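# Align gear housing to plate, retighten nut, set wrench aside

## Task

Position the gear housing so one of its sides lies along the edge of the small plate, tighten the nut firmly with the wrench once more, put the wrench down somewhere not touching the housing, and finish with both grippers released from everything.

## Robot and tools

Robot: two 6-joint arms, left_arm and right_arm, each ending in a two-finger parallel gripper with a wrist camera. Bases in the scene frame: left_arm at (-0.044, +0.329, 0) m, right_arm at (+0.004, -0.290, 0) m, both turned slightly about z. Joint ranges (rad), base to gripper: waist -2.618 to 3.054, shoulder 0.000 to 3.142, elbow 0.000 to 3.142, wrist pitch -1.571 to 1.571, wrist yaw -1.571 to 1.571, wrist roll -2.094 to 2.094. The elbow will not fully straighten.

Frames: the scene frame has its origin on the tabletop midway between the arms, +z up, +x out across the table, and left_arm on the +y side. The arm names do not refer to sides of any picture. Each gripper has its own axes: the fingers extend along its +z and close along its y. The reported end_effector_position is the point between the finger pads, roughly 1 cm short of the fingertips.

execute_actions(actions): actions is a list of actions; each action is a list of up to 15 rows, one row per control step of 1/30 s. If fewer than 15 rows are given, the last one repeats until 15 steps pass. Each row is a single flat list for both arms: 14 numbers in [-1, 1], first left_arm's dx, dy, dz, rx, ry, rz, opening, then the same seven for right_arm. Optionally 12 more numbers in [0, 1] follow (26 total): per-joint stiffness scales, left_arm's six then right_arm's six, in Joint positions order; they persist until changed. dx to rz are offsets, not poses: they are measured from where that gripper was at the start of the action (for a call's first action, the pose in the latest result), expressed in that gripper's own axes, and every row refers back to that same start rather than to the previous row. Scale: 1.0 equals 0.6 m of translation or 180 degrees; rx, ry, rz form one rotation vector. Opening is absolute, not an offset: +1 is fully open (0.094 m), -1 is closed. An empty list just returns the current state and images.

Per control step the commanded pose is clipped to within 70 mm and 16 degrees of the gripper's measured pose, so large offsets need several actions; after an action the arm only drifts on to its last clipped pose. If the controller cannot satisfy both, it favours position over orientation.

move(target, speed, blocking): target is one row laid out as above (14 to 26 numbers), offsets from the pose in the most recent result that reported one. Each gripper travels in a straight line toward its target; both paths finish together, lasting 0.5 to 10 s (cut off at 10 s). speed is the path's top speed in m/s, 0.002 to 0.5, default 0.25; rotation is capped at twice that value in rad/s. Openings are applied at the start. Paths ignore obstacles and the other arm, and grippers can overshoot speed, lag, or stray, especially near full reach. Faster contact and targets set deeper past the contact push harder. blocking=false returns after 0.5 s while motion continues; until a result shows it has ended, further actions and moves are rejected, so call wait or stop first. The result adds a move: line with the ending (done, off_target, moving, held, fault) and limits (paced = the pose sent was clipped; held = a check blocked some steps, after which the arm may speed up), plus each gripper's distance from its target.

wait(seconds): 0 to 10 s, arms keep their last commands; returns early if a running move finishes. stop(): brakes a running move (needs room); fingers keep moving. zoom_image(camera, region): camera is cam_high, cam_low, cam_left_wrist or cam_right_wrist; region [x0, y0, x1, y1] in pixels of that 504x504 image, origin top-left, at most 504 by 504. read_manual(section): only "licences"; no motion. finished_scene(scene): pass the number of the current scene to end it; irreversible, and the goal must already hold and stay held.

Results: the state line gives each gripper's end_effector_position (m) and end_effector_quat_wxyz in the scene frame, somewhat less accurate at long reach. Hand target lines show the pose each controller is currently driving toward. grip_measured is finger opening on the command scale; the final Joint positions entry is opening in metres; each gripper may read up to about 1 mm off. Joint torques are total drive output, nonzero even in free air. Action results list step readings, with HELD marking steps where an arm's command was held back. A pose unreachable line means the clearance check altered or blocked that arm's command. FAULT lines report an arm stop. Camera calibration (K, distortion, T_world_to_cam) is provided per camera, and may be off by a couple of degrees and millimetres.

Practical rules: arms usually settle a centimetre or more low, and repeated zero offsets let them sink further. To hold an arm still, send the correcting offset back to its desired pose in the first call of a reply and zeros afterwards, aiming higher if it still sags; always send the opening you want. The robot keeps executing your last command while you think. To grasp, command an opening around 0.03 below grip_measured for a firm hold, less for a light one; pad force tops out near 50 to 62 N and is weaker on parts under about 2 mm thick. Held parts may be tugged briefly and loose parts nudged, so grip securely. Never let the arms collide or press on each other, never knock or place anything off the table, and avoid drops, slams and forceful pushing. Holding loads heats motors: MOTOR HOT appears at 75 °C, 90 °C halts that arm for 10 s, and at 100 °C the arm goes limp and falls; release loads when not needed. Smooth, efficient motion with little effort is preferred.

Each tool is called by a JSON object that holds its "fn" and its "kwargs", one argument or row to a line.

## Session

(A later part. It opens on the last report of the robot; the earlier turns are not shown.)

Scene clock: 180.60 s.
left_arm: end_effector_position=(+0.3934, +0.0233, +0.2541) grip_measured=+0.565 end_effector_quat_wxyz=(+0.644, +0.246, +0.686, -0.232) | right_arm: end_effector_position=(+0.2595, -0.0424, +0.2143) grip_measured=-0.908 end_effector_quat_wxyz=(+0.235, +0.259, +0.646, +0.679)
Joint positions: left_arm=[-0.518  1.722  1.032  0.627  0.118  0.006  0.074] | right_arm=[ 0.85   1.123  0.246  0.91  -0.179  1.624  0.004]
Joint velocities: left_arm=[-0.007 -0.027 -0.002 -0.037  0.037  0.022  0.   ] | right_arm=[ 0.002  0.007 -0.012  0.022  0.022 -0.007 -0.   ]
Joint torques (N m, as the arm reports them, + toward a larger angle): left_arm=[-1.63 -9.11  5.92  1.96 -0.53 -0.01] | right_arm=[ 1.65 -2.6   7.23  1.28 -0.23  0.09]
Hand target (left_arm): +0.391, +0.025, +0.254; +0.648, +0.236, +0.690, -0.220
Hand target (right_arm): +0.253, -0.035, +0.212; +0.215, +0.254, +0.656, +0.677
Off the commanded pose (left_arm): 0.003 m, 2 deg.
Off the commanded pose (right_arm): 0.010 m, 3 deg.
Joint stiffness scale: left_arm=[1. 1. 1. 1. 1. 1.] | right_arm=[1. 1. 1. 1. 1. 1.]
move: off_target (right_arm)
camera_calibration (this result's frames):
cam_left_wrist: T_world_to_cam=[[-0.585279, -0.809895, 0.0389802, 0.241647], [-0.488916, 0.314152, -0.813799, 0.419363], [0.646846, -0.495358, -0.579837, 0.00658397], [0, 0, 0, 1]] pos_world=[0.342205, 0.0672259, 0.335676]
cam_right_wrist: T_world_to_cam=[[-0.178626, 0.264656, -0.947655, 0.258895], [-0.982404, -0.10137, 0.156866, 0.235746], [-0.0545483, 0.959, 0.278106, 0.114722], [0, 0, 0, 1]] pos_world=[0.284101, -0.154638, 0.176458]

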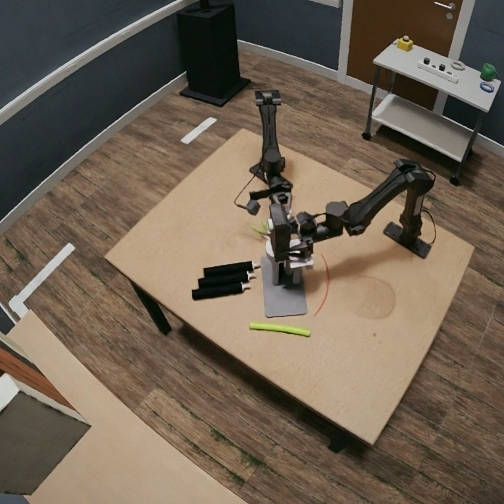

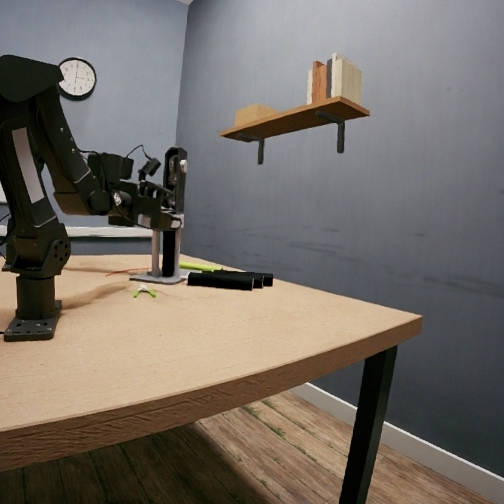

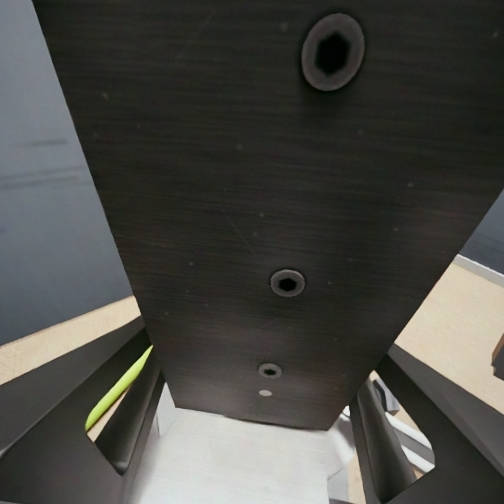

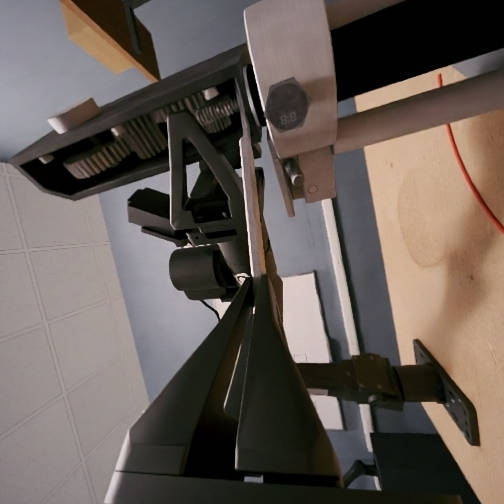

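{"fn": "move", "kwargs": {
  "target": [0,0,-0.005,-0.02,0,0,0.3, 0.05,-0.004,0.035,0,0.03,0,-1],
  "speed": 0.03
}}

{"fn": "zoom_image", "kwargs": {
  "camera": "cam_left_wrist",
  "region": [120,370,380,500]
}}

Scene clock: 182.57 s.
left_arm: end_effector_position=(+0.3949, +0.0249, +0.2542) grip_measured=+0.561 end_effector_quat_wxyz=(+0.648, +0.240, +0.688, -0.222) | right_arm: end_effector_position=(+0.2569, -0.0307, +0.2134) grip_measured=-0.908 end_effector_quat_wxyz=(+0.237, +0.254, +0.639, +0.686)
Joint positions: left_arm=[-0.524  1.722  1.032  0.627  0.087  0.01   0.073] | right_arm=[ 0.906  1.195  0.246  1.004 -0.126  1.624  0.004]
Joint velocities: left_arm=[ 0.007  0.002  0.002 -0.037 -0.051 -0.022  0.   ] | right_arm=[ 0.017  0.007  0.002 -0.037 -0.022  0.022 -0.   ]
Joint torques (N m, as the arm reports them, + toward a larger angle): left_arm=[-2.39 -9.11  5.91  1.95 -0.59 -0.05] | right_arm=[ 2.95  0.41  9.95  1.41 -0.69  0.  ]
Hand target (left_arm): +0.391, +0.025, +0.254; +0.651, +0.227, +0.693, -0.211
Hand target (right_arm): +0.249, -0.009, +0.214; +0.204, +0.227, +0.656, +0.690
Off the commanded pose (left_arm): 0.004 m, 2 deg.
Off the commanded pose (right_arm): 0.025 m, 5 deg.
Joint stiffness scale: left_arm=[1. 1. 1. 1. 1. 1.] | right_arm=[1. 1. 1. 1. 1. 1.]
move: off_target (right_arm)
camera_calibration (this result's frames):
cam_left_wrist: T_world_to_cam=[[-0.565429, -0.824143, 0.0328392, 0.237958], [-0.493238, 0.305954, -0.814315, 0.421728], [0.661064, -0.476635, -0.579494, 0.000214766], [0, 0, 0, 1]] pos_world=[0.342418, 0.0671842, 0.335729]
cam_right_wrist: T_world_to_cam=[[-0.164568, 0.279667, -0.945888, 0.250928], [-0.98444, -0.106466, 0.139797, 0.238579], [-0.0616086, 0.954176, 0.292836, 0.102109], [0, 0, 0, 1]] pos_world=[0.282452, -0.142205, 0.174096]

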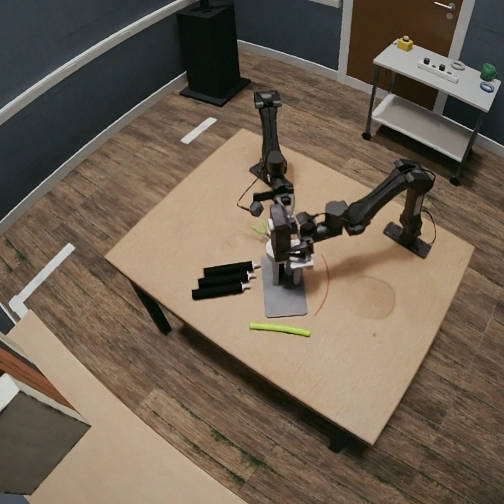

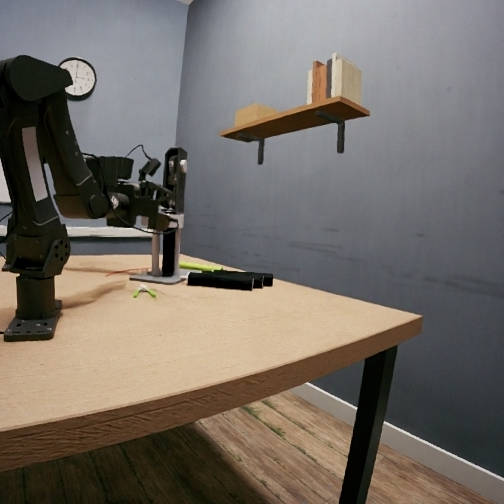

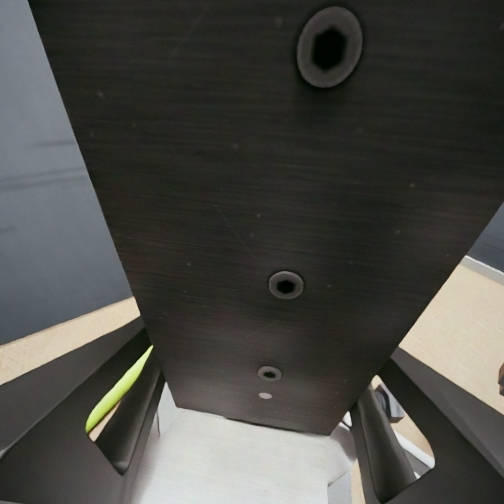

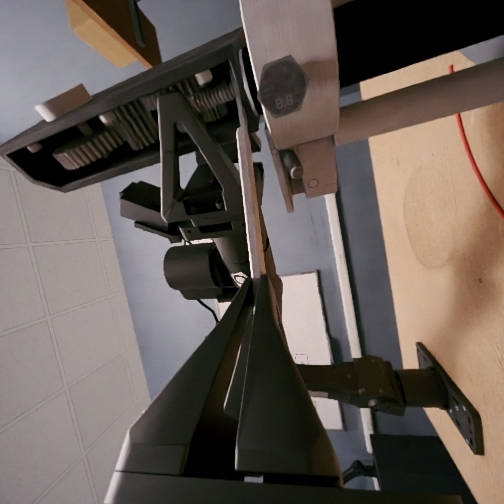

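Region (120, 370, 380, 500) of cam_left_wrist's 504x504 image, scaled by 1.938, with more detail than that image has.

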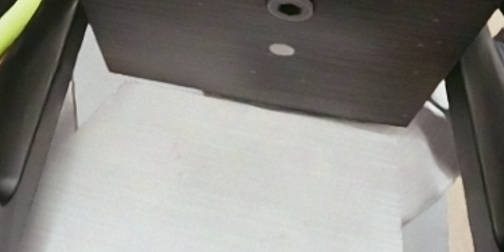

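Still tightening, alignment intact. More.

{"fn": "move", "kwargs": {
  "target": [0,-0.005,-0.005,-0.01,0,0,0.3, 0.065,-0.002,0.055,0.01,0.06,0,-1],
  "speed": 0.03
}}

{"fn": "zoom_image", "kwargs": {
  "camera": "cam_left_wrist",
  "region": [120,370,380,500]
}}

Scene clock: 186.07 s.
left_arm: end_effector_position=(+0.4004, +0.0329, +0.2542) grip_measured=+0.556 end_effector_quat_wxyz=(+0.650, +0.235, +0.690, -0.216) | right_arm: end_effector_position=(+0.2609, -0.0191, +0.2130) grip_measured=-0.909 end_effector_quat_wxyz=(+0.229, +0.243, +0.643, +0.690)
Joint positions: left_arm=[-0.506  1.722  1.032  0.627  0.088  0.013  0.073] | right_arm=[ 0.91   1.267  0.279  1.045 -0.151  1.621  0.004]
Joint velocities: left_arm=[-0.017  0.017 -0.012 -0.007 -0.051  0.007 -0.002] | right_arm=[ 0.012 -0.002  0.002  0.037 -0.066 -0.066 -0.   ]
Joint torques (N m, as the arm reports them, + toward a larger angle): left_arm=[-4.02 -9.13  6.01  1.99 -0.54 -0.06] | right_arm=[ 4.27  0.55 12.08  1.21 -1.31  0.  ]
Hand target (left_arm): +0.391, +0.025, +0.254; +0.651, +0.230, +0.692, -0.212
Hand target (right_arm): +0.245, +0.014, +0.215; +0.173, +0.194, +0.668, +0.697
Off the commanded pose (left_arm): 0.013 m, 1 deg.
Off the commanded pose (right_arm): 0.041 m, 9 deg.
Joint stiffness scale: left_arm=[1. 1. 1. 1. 1. 1.] | right_arm=[1. 1. 1. 1. 1. 1.]
move: off_target (left_arm, right_arm)
camera_calibration (this result's frames):
cam_left_wrist: T_world_to_cam=[[-0.551042, -0.833916, 0.0306088, 0.242733], [-0.497386, 0.298773, -0.814458, 0.42389], [0.670044, -0.464025, -0.579414, -0.00358956], [0, 0, 0, 1]] pos_world=[0.346998, 0.0741063, 0.335731]
cam_right_wrist: T_world_to_cam=[[-0.167626, 0.273202, -0.947239, 0.248909], [-0.981648, -0.134884, 0.134812, 0.243597], [-0.0909362, 0.952453, 0.290798, 0.0994661], [0, 0, 0, 1]] pos_world=[0.289895, -0.129882, 0.174012]

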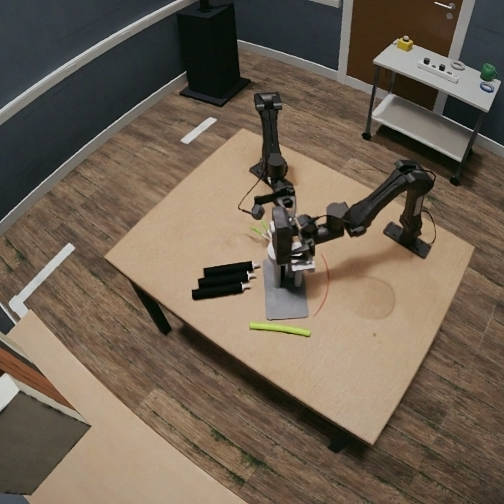

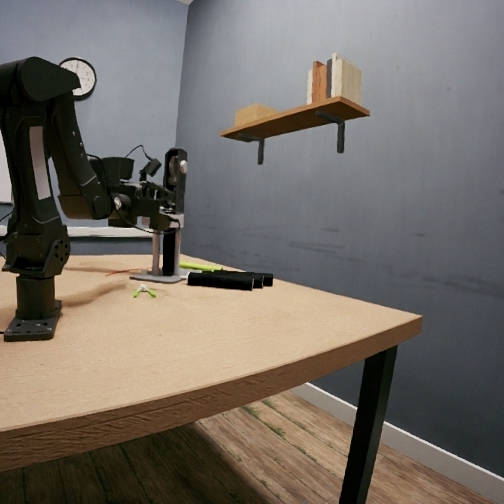

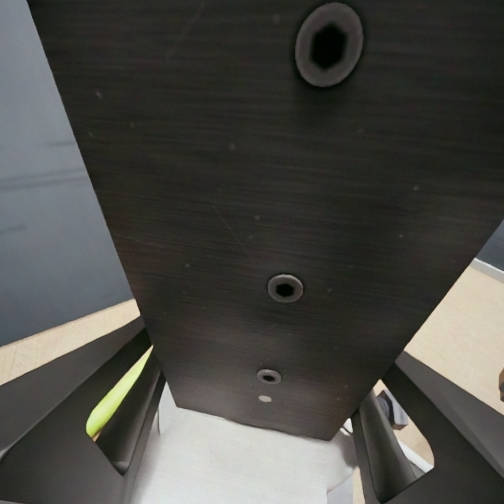

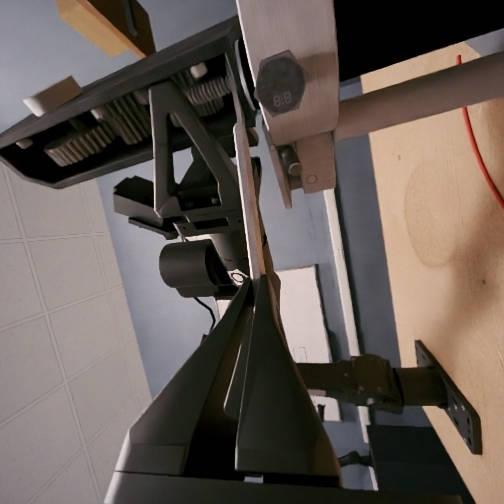

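Region (120, 370, 380, 500) of cam_left_wrist's 504x504 image, scaled by 1.938, with more detail than that image has.

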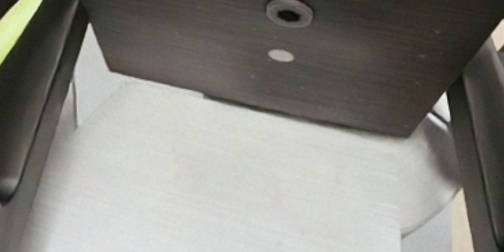

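{"fn": "move", "kwargs": {
  "target": [0,0,0,0,0,0,1, -0.006,0,-0.004,0,-0.185,0,-0.925],
  "speed": 0.15
}}

{"fn": "move", "kwargs": {
  "target": [-0.03,0,-0.2,0,0,0,1, -0.035,0.004,-0.1,0,0,0,-1],
  "speed": 0.08
}}

{"fn": "move", "kwargs": {
  "target": [0,0,0,0,0,0,1, 0,0,0,0,0,-0.99,-1],
  "speed": 0.5
}}

Scene clock: 188.50 s.
left_arm: end_effector_position=(+0.4045, +0.0401, +0.2537) grip_measured=+1.000 end_effector_quat_wxyz=(+0.652, +0.228, +0.693, -0.209) | right_arm: end_effector_position=(+0.2600, -0.0238, +0.2109) grip_measured=-0.909 end_effector_quat_wxyz=(+0.391, +0.424, +0.554, +0.600)
Joint positions: left_arm=[-0.492  1.721  1.029  0.628  0.081  0.012  0.094] | right_arm=[1.337 1.39  0.384 1.046 0.824 1.617 0.004]
Joint velocities: left_arm=[ 0.002 -0.022 -0.012 -0.007 -0.007 -0.022  0.   ] | right_arm=[-0.002  0.012  0.002 -0.022 -0.037  0.007  0.   ]
Joint torques (N m, as the arm reports them, + toward a larger angle): left_arm=[-1.36 -7.89  7.38  1.92  0.12 -0.01] | right_arm=[ 0.81 -2.69  7.15  1.38  0.37 -0.02]
Hand target (left_arm): +0.400, +0.033, +0.254; +0.650, +0.235, +0.690, -0.216
Hand target (right_arm): +0.262, -0.025, +0.212; +0.401, +0.432, +0.548, +0.593
Off the commanded pose (left_arm): 0.008 m, 1 deg.
Off the commanded pose (right_arm): 0.003 m, 2 deg.
Joint stiffness scale: left_arm=[1. 1. 1. 1. 1. 1.] | right_arm=[1. 1. 1. 1. 1. 1.]
move: done
camera_calibration (this result's frames):
cam_left_wrist: T_world_to_cam=[[-0.534042, -0.844905, 0.0305687, 0.244656], [-0.503858, 0.289025, -0.813998, 0.426285], [0.678916, -0.450111, -0.580063, -0.00726291], [0, 0, 0, 1]] pos_world=[0.350375, 0.0802351, 0.335304]
cam_right_wrist: T_world_to_cam=[[-0.0377299, 0.341018, -0.939299, 0.214193], [-0.902292, 0.392352, 0.178689, 0.225025], [0.429472, 0.854264, 0.292894, -0.0336272], [0, 0, 0, 1]] pos_world=[0.225561, -0.132606, 0.170831]

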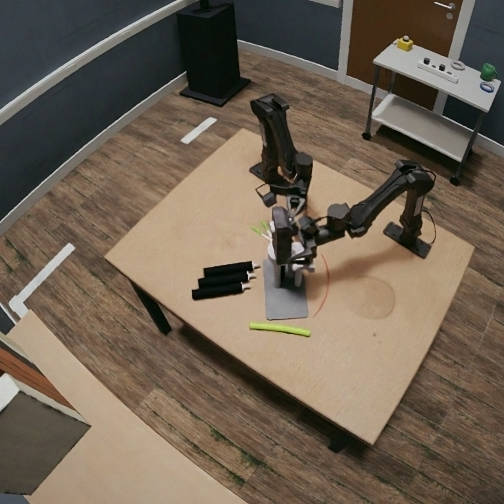

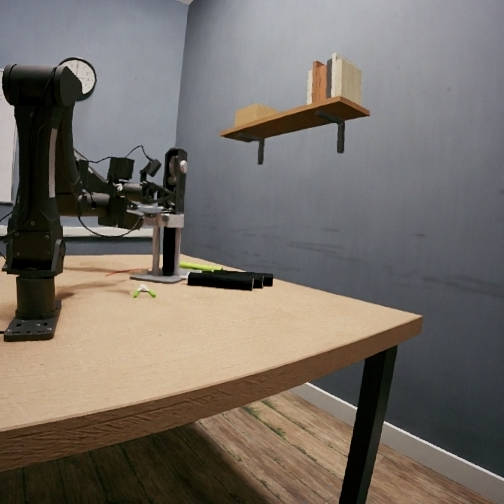

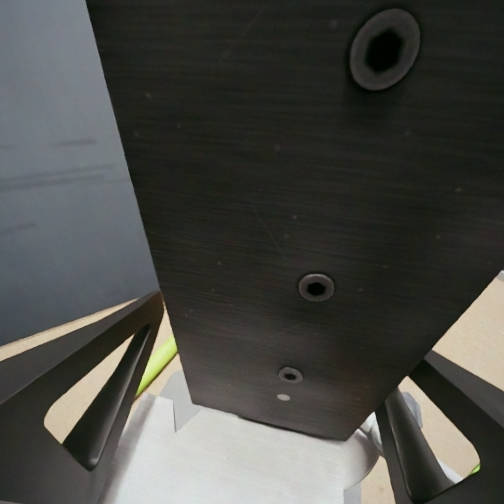

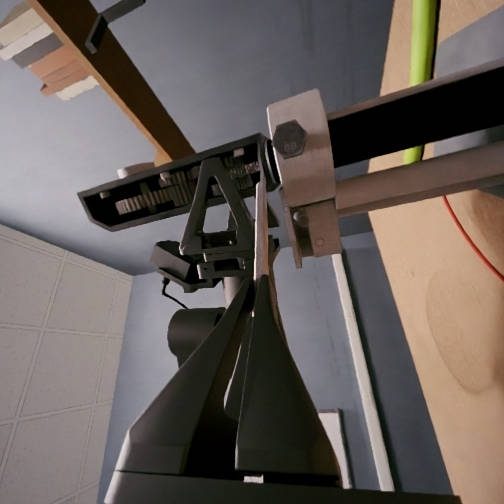

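Scene clock: 190.53 s.
left_arm: end_effector_position=(+0.3112, +0.1062, +0.2755) grip_measured=+1.000 end_effector_quat_wxyz=(+0.647, +0.228, +0.697, -0.209) | right_arm: end_effector_position=(+0.2168, -0.0518, +0.2107) grip_measured=-0.909 end_effector_quat_wxyz=(+0.379, +0.415, +0.563, +0.606)
Joint positions: left_arm=[-0.46   1.228  0.694  0.458  0.113  0.012  0.094] | right_arm=[1.473 1.136 0.24  0.933 0.924 1.618 0.004]
Joint velocities: left_arm=[-0.017 -0.012  0.002 -0.022  0.081 -0.007  0.   ] | right_arm=[-0.027  0.002  0.007 -0.037  0.007  0.007 -0.   ]
Joint torques (N m, as the arm reports them, + toward a larger angle): left_arm=[ 0.76 -5.83  6.61  1.94  0.13  0.07] | right_arm=[ 2.88 -4.31  3.88  1.36  0.69 -0.06]
Hand target (left_arm): +0.308, +0.110, +0.279; +0.652, +0.228, +0.693, -0.209
Hand target (right_arm): +0.213, -0.064, +0.210; +0.390, +0.424, +0.555, +0.600
Off the commanded pose (left_arm): 0.006 m, 1 deg.
Off the commanded pose (right_arm): 0.014 m, 2 deg.
Joint stiffness scale: left_arm=[1. 1. 1. 1. 1. 1.] | right_arm=[1. 1. 1. 1. 1. 1.]
move: off_target (right_arm)
camera_calibration (this result's frames):
cam_left_wrist: T_world_to_cam=[[-0.533614, -0.845076, 0.0332083, 0.249127], [-0.513072, 0.29226, -0.807057, 0.378489], [0.672319, -0.447696, -0.589539, 0.102866], [0, 0, 0, 1]] pos_world=[0.257972, 0.145967, 0.357832]
cam_right_wrist: T_world_to_cam=[[-0.0543895, 0.338849, -0.939267, 0.225451], [-0.914959, 0.359783, 0.182777, 0.197243], [0.399866, 0.869332, 0.290464, 0.0166083], [0, 0, 0, 1]] pos_world=[0.186091, -0.161797, 0.170883]

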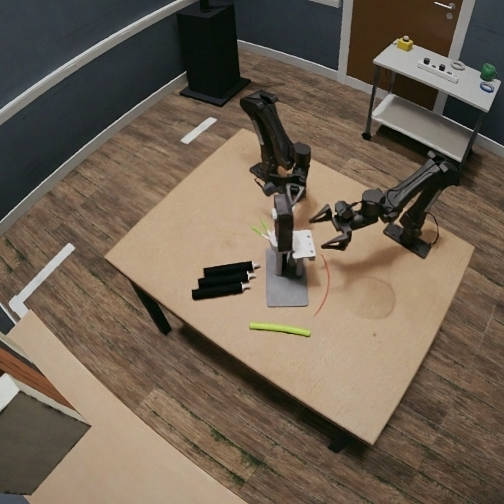

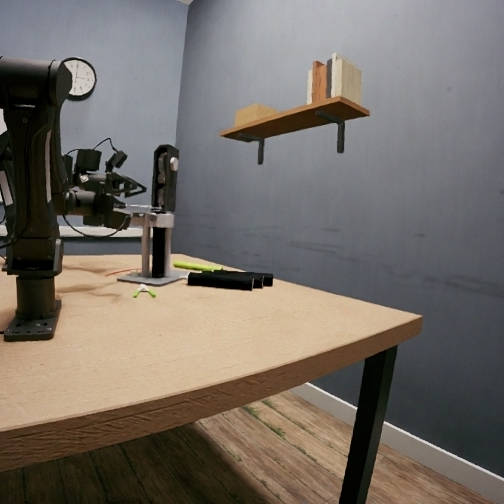

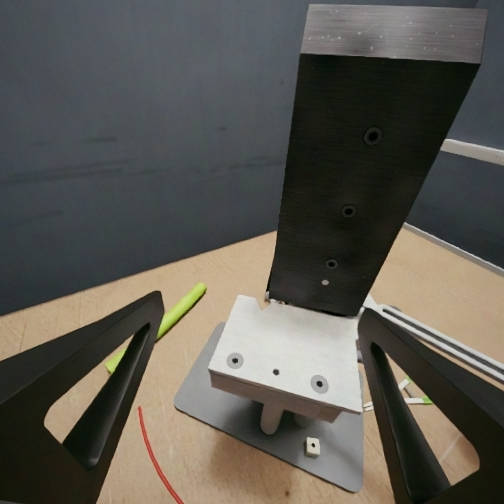

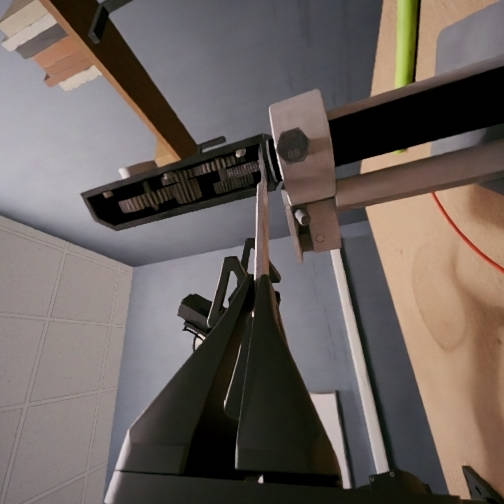

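Scene clock: 194.40 s.
left_arm: end_effector_position=(+0.3112, +0.1062, +0.2751) grip_measured=+1.000 end_effector_quat_wxyz=(+0.647, +0.228, +0.697, -0.209) | right_arm: end_effector_position=(+0.2175, -0.0535, +0.2074) grip_measured=-0.989 end_effector_quat_wxyz=(+0.604, -0.560, +0.425, -0.375)
Joint positions: left_arm=[-0.46   1.228  0.694  0.457  0.113  0.012  0.094] | right_arm=[ 1.473  1.136  0.24   0.914  0.935 -1.491  0.   ]
Joint velocities: left_arm=[ 0.007 -0.002 -0.007 -0.066 -0.051 -0.037  0.   ] | right_arm=[-0.002  0.002  0.007 -0.037 -0.022 -0.007  0.001]
Joint torques (N m, as the arm reports them, + toward a larger angle): left_arm=[-0.04 -4.14  7.56  1.95  0.04  0.  ] | right_arm=[ 0.02 -1.81  6.12  1.49 -0.11  0.04]
Hand target (left_arm): +0.311, +0.106, +0.275; +0.647, +0.228, +0.697, -0.209
Hand target (right_arm): +0.217, -0.052, +0.211; +0.612, -0.556, +0.424, -0.370
Off the commanded pose (left_arm): 0.000 m, 0 deg.
Off the commanded pose (right_arm): 0.004 m, 1 deg.
Joint stiffness scale: left_arm=[1. 1. 1. 1. 1. 1.] | right_arm=[1. 1. 1. 1. 1. 1.]
move: done; limits=paced
camera_calibration (this result's frames):
cam_left_wrist: T_world_to_cam=[[-0.53357, -0.845101, 0.0332821, 0.249107], [-0.514143, 0.292866, -0.806155, 0.378189], [0.671535, -0.447252, -0.590767, 0.103202], [0, 0, 0, 1]] pos_world=[0.258056, 0.145919, 0.357556]
cam_right_wrist: T_world_to_cam=[[0.166423, -0.313626, 0.934849, -0.248674], [-0.426095, -0.877858, -0.218653, 0.109809], [0.889239, -0.361946, -0.27973, -0.0352372], [0, 0, 0, 1]] pos_world=[0.119508, 0.0056519, 0.246626]

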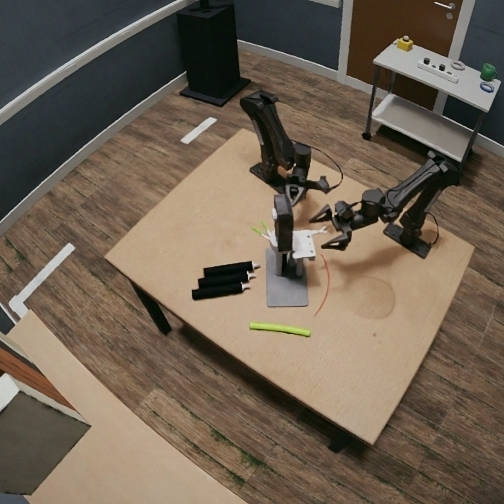

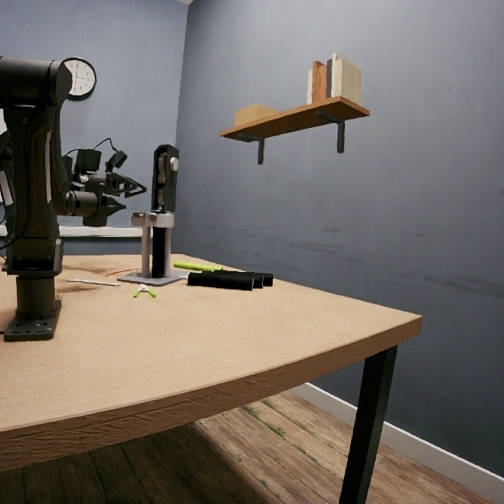

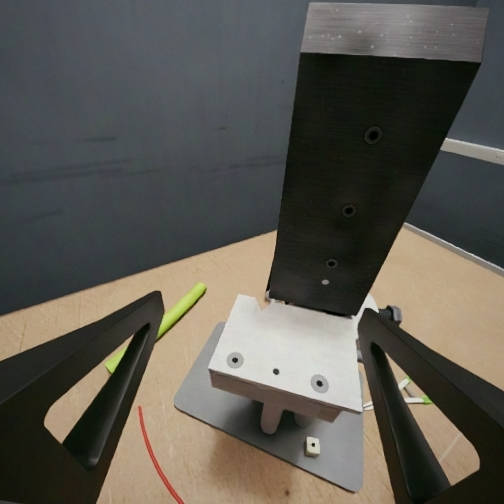

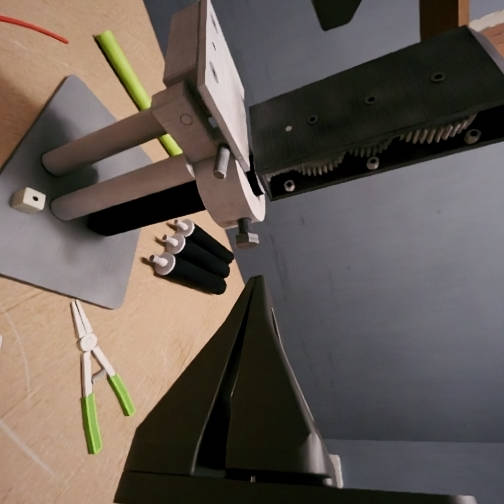

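{"fn": "move", "kwargs": {
  "target": [0,0,-0.1,0,0,0,1, 0,0,0,0,0,0.48,0],
  "speed": 0.5
}}

{"fn": "move", "kwargs": {
  "target": [0,0,0,0,0,0,1, 0.05,0,-0.05,0,0.5,0,0],
  "speed": 0.3
}}

Scene clock: 196.87 s.
left_arm: end_effector_position=(+0.2654, +0.1381, +0.2765) grip_measured=+1.000 end_effector_quat_wxyz=(+0.641, +0.228, +0.702, -0.209) | right_arm: end_effector_position=(+0.2174, -0.0536, +0.2119) grip_measured=-0.002 end_effector_quat_wxyz=(+0.701, -0.112, +0.689, +0.146)
Joint positions: left_arm=[-0.431  0.956  0.576  0.289  0.142  0.012  0.094] | right_arm=[1.473 1.136 0.24  0.94  0.935 0.009 0.047]
Joint velocities: left_arm=[-0.017  0.022 -0.002 -0.125  0.022 -0.037  0.   ] | right_arm=[ 0.002 -0.002 -0.002 -0.066 -0.022  0.037  0.   ]
Joint torques (N m, as the arm reports them, + toward a larger angle): left_arm=[ 0.65 -3.91  6.89  1.9   0.12  0.06] | right_arm=[ 0.07 -1.76  6.04  1.17  0.    0.04]
Hand target (left_arm): +0.262, +0.141, +0.280; +0.647, +0.228, +0.697, -0.209
Hand target (right_arm): +0.217, -0.054, +0.207; +0.697, -0.117, +0.693, +0.141
Off the commanded pose (left_arm): 0.005 m, 1 deg.
Off the commanded pose (right_arm): 0.005 m, 1 deg.
Joint stiffness scale: left_arm=[1. 1. 1. 1. 1. 1.] | right_arm=[1. 1. 1. 1. 1. 1.]
move: done
camera_calibration (this result's frames):
cam_left_wrist: T_world_to_cam=[[-0.533653, -0.84491, 0.036631, 0.250649], [-0.524829, 0.296901, -0.797749, 0.346387], [0.66315, -0.444946, -0.601876, 0.153993], [0, 0, 0, 1]] pos_world=[0.213433, 0.177452, 0.359833]
cam_right_wrist: T_world_to_cam=[[0.397178, -0.866218, -0.303175, -0.0703462], [-0.713739, -0.083885, -0.69537, 0.316796], [0.576911, 0.492574, -0.651571, 0.158526], [0, 0, 0, 1]] pos_world=[0.162594, -0.112447, 0.302254]

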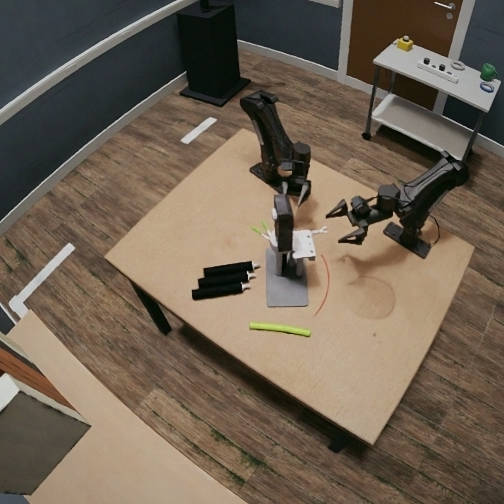

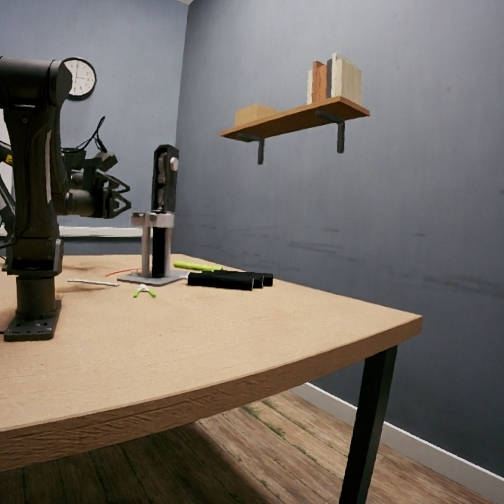

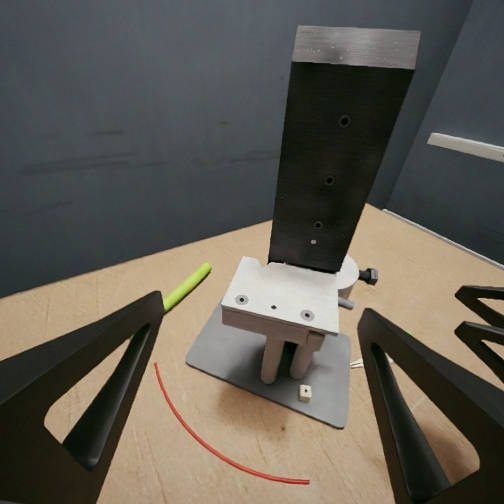

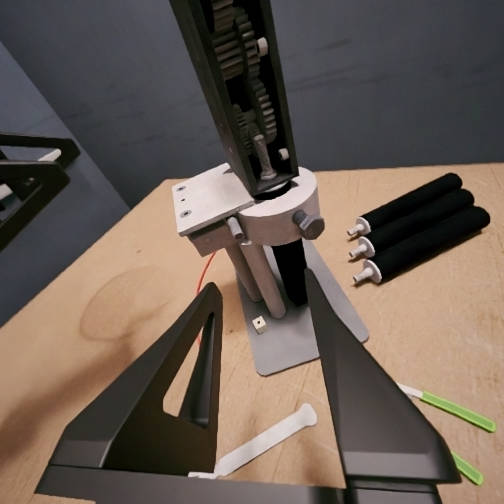

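Scene clock: 200.17 s.
left_arm: end_effector_position=(+0.2654, +0.1381, +0.2761) grip_measured=+1.000 end_effector_quat_wxyz=(+0.641, +0.228, +0.703, -0.209) | right_arm: end_effector_position=(+0.1898, -0.0626, +0.1761) grip_measured=-0.002 end_effector_quat_wxyz=(+0.018, -0.184, +0.983, +0.006)
Joint positions: left_arm=[-0.431  0.956  0.576  0.288  0.142  0.012  0.094] | right_arm=[ 1.064  1.633  1.561 -1.464  0.014  0.521  0.047]
Joint velocities: left_arm=[-0.007 -0.007 -0.007 -0.007 -0.066 -0.022  0.   ] | right_arm=[-0.012  0.012  0.012 -0.095 -0.022 -0.081 -0.   ]
Joint torques (N m, as the arm reports them, + toward a larger angle): left_arm=[ 0.06 -2.22  7.81  1.95  0.06 -0.01] | right_arm=[-0.58 -5.48  7.99 -0.01 -0.08 -0.05]
Hand target (left_arm): +0.265, +0.138, +0.276; +0.641, +0.228, +0.702, -0.209
Hand target (right_arm): +0.191, -0.061, +0.181; +0.018, -0.185, +0.983, +0.011
Off the commanded pose (left_arm): 0.000 m, 0 deg.
Off the commanded pose (right_arm): 0.005 m, 2 deg.
Joint stiffness scale: left_arm=[1. 1. 1. 1. 1. 1.] | right_arm=[1. 1. 1. 1. 1. 1.]
move: done
camera_calibration (this result's frames):
cam_left_wrist: T_world_to_cam=[[-0.533604, -0.844936, 0.0367484, 0.250619], [-0.525905, 0.29747, -0.796828, 0.346019], [0.662337, -0.444517, -0.603087, 0.154286], [0, 0, 0, 1]] pos_world=[0.213515, 0.177409, 0.359556]
cam_right_wrist: T_world_to_cam=[[0.106398, -0.991992, -0.0680584, -0.0720612], [-0.713936, -0.123857, 0.689169, 0.0250941], [-0.69208, -0.0247372, -0.721397, 0.376303], [0, 0, 0, 1]] pos_world=[0.286014, -0.0590674, 0.249265]

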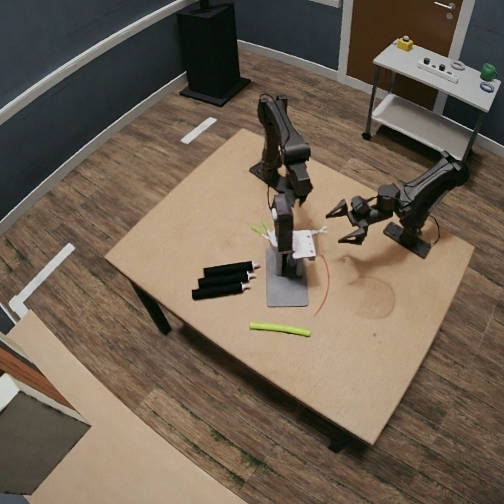

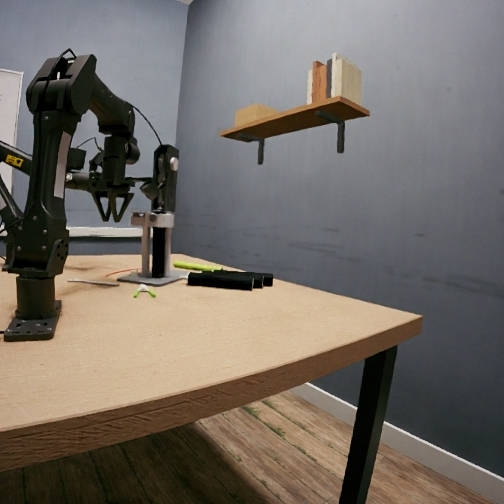

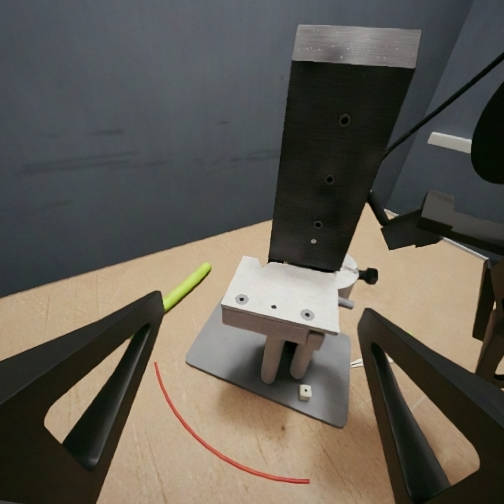

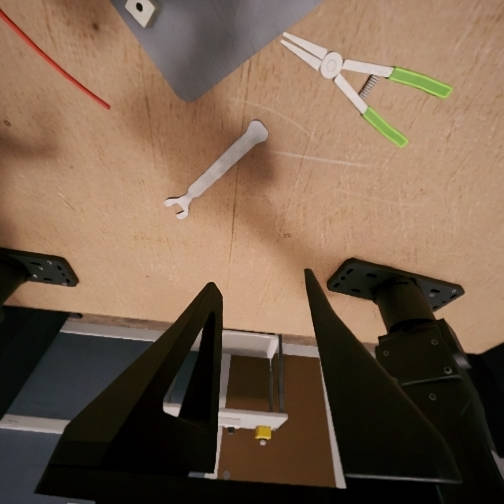

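{"fn": "move", "kwargs": {
  "target": [0,0,0,0,0,0,1, 0.05,-0.25,-0.03,0,0,0,0],
  "speed": 0.3
}}

{"fn": "move", "kwargs": {
  "target": [0.36,-0.297,0.012,0,0.47,0,-0.2, 0,0,0,0,0,0,0],
  "speed": 0.25
}}

Scene clock: 201.73 s.
left_arm: end_effector_position=(+0.2653, +0.1381, +0.2757) grip_measured=+1.000 end_effector_quat_wxyz=(+0.640, +0.228, +0.703, -0.209) | right_arm: end_effector_position=(+0.2214, -0.2121, +0.1903) grip_measured=-0.002 end_effector_quat_wxyz=(+0.018, -0.183, +0.983, -0.003)
Joint positions: left_arm=[-0.431  0.956  0.576  0.286  0.142  0.012  0.094] | right_arm=[ 0.523  1.407  1.405 -1.534  0.013 -0.018  0.047]
Joint velocities: left_arm=[-0.002 -0.017  0.007 -0.007  0.037  0.022  0.   ] | right_arm=[ 0.002  0.002  0.007  0.051 -0.022  0.022 -0.   ]
Joint torques (N m, as the arm reports them, + toward a larger angle): left_arm=[-0.1  -2.12  7.78  1.95  0.03 -0.01] | right_arm=[-0.61 -4.82  4.96 -0.03 -0.1  -0.05]
Hand target (left_arm): +0.265, +0.138, +0.276; +0.641, +0.228, +0.703, -0.209
Hand target (right_arm): +0.216, -0.214, +0.191; +0.016, -0.184, +0.983, -0.000
Off the commanded pose (left_arm): 0.000 m, 0 deg.
Off the commanded pose (right_arm): 0.006 m, 1 deg.
Joint stiffness scale: left_arm=[1. 1. 1. 1. 1. 1.] | right_arm=[1. 1. 1. 1. 1. 1.]
move: done
camera_calibration (this result's frames):
cam_left_wrist: T_world_to_cam=[[-0.533554, -0.844962, 0.0368658, 0.250588], [-0.526979, 0.298038, -0.795906, 0.345651], [0.661523, -0.444086, -0.604297, 0.154578], [0, 0, 0, 1]] pos_world=[0.213596, 0.177366, 0.359279]
cam_right_wrist: T_world_to_cam=[[0.103701, -0.993379, -0.0494483, -0.22602], [-0.71753, -0.109148, 0.687922, 0.023499], [-0.688765, -0.0358577, -0.724098, 0.402182], [0, 0, 0, 1]] pos_world=[0.317308, -0.207538, 0.263877]

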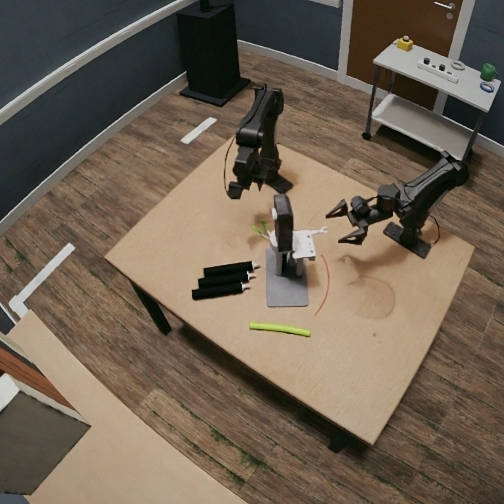

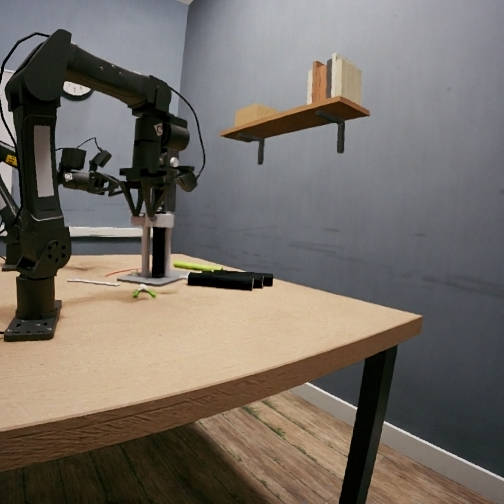

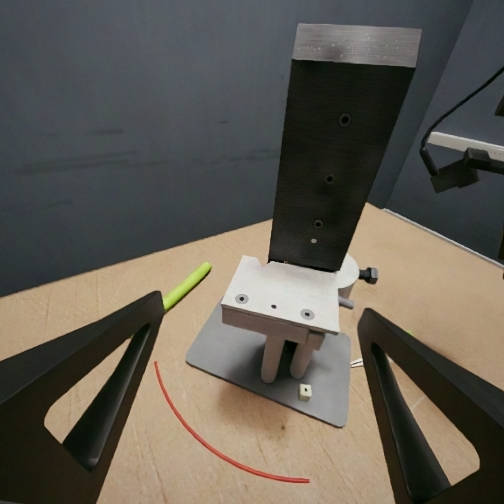

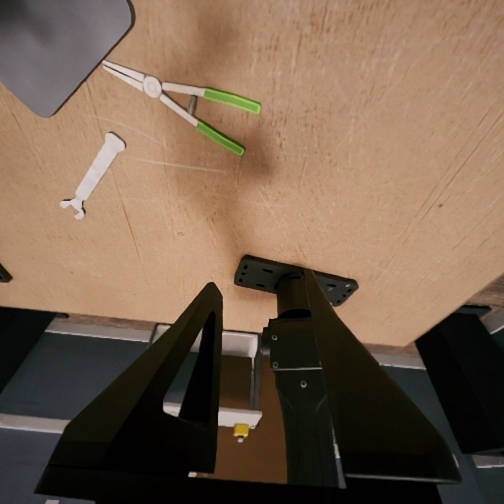

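Scene clock: 205.23 s.
left_arm: end_effector_position=(+0.1473, +0.0094, +0.0510) grip_measured=-0.198 end_effector_quat_wxyz=(-0.012, +0.312, +0.950, +0.008) | right_arm: end_effector_position=(+0.2214, -0.2121, +0.1903) grip_measured=-0.002 end_effector_quat_wxyz=(+0.018, -0.183, +0.983, -0.003)
Joint positions: left_arm=[-0.976  2.02   1.551 -1.131  0.005 -0.397  0.038] | right_arm=[ 0.523  1.407  1.405 -1.534  0.013 -0.018  0.047]
Joint velocities: left_arm=[-0.002 -0.002 -0.002 -0.007 -0.007 -0.037  0.001] | right_arm=[ 0.017 -0.002  0.007 -0.007  0.007  0.022 -0.   ]
Joint torques (N m, as the arm reports them, + toward a larger angle): left_arm=[ -0.65 -10.02   9.09   0.33   0.02  -0.09] | right_arm=[ 0.1  -3.73  5.8   0.1   0.01  0.01]
Hand target (left_arm): +0.149, +0.001, +0.062; -0.001, +0.311, +0.950, -0.005
Hand target (right_arm): +0.221, -0.212, +0.190; +0.018, -0.183, +0.983, -0.003
Off the commanded pose (left_arm): 0.012 m, 2 deg.
Off the commanded pose (right_arm): 0.000 m, 0 deg.
Joint stiffness scale: left_arm=[1. 1. 1. 1. 1. 1.] | right_arm=[1. 1. 1. 1. 1. 1.]
move: off_target (left_arm)
camera_calibration (this result's frames):
cam_left_wrist: T_world_to_cam=[[-0.558216, -0.826736, -0.0700201, 0.0960335], [-0.714159, 0.435812, 0.547763, 0.100691], [-0.42234, 0.355776, -0.833698, 0.2035], [0, 0, 0, 1]] pos_world=[0.211463, -0.0368884, 0.121226]
cam_right_wrist: T_world_to_cam=[[0.10408, -0.99334, -0.0494341, -0.226099], [-0.717488, -0.109412, 0.687924, 0.0234335], [-0.688751, -0.0361307, -0.724097, 0.402121], [0, 0, 0, 1]] pos_world=[0.317307, -0.2075, 0.263877]

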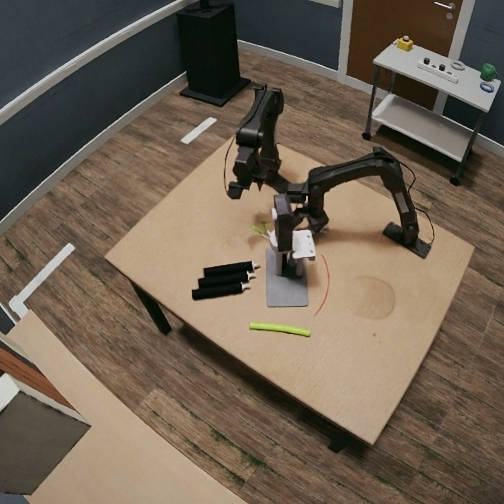

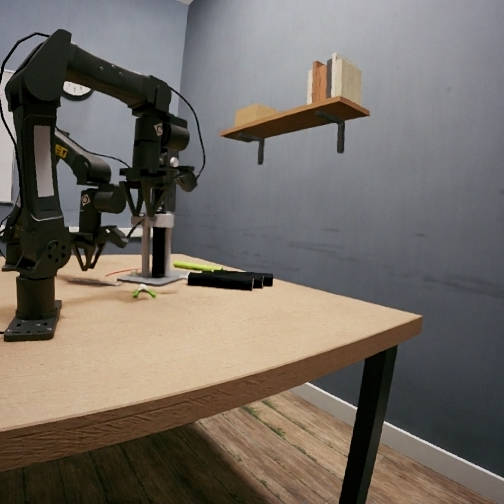

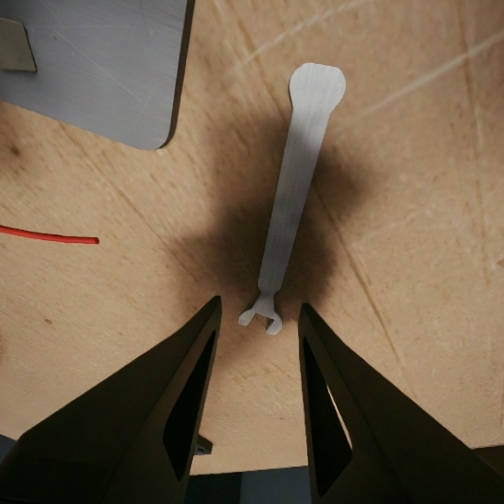

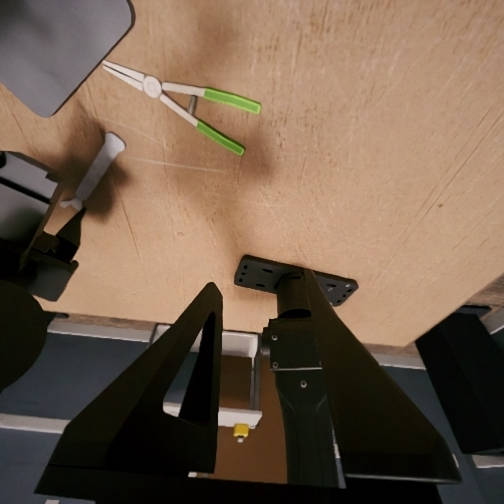

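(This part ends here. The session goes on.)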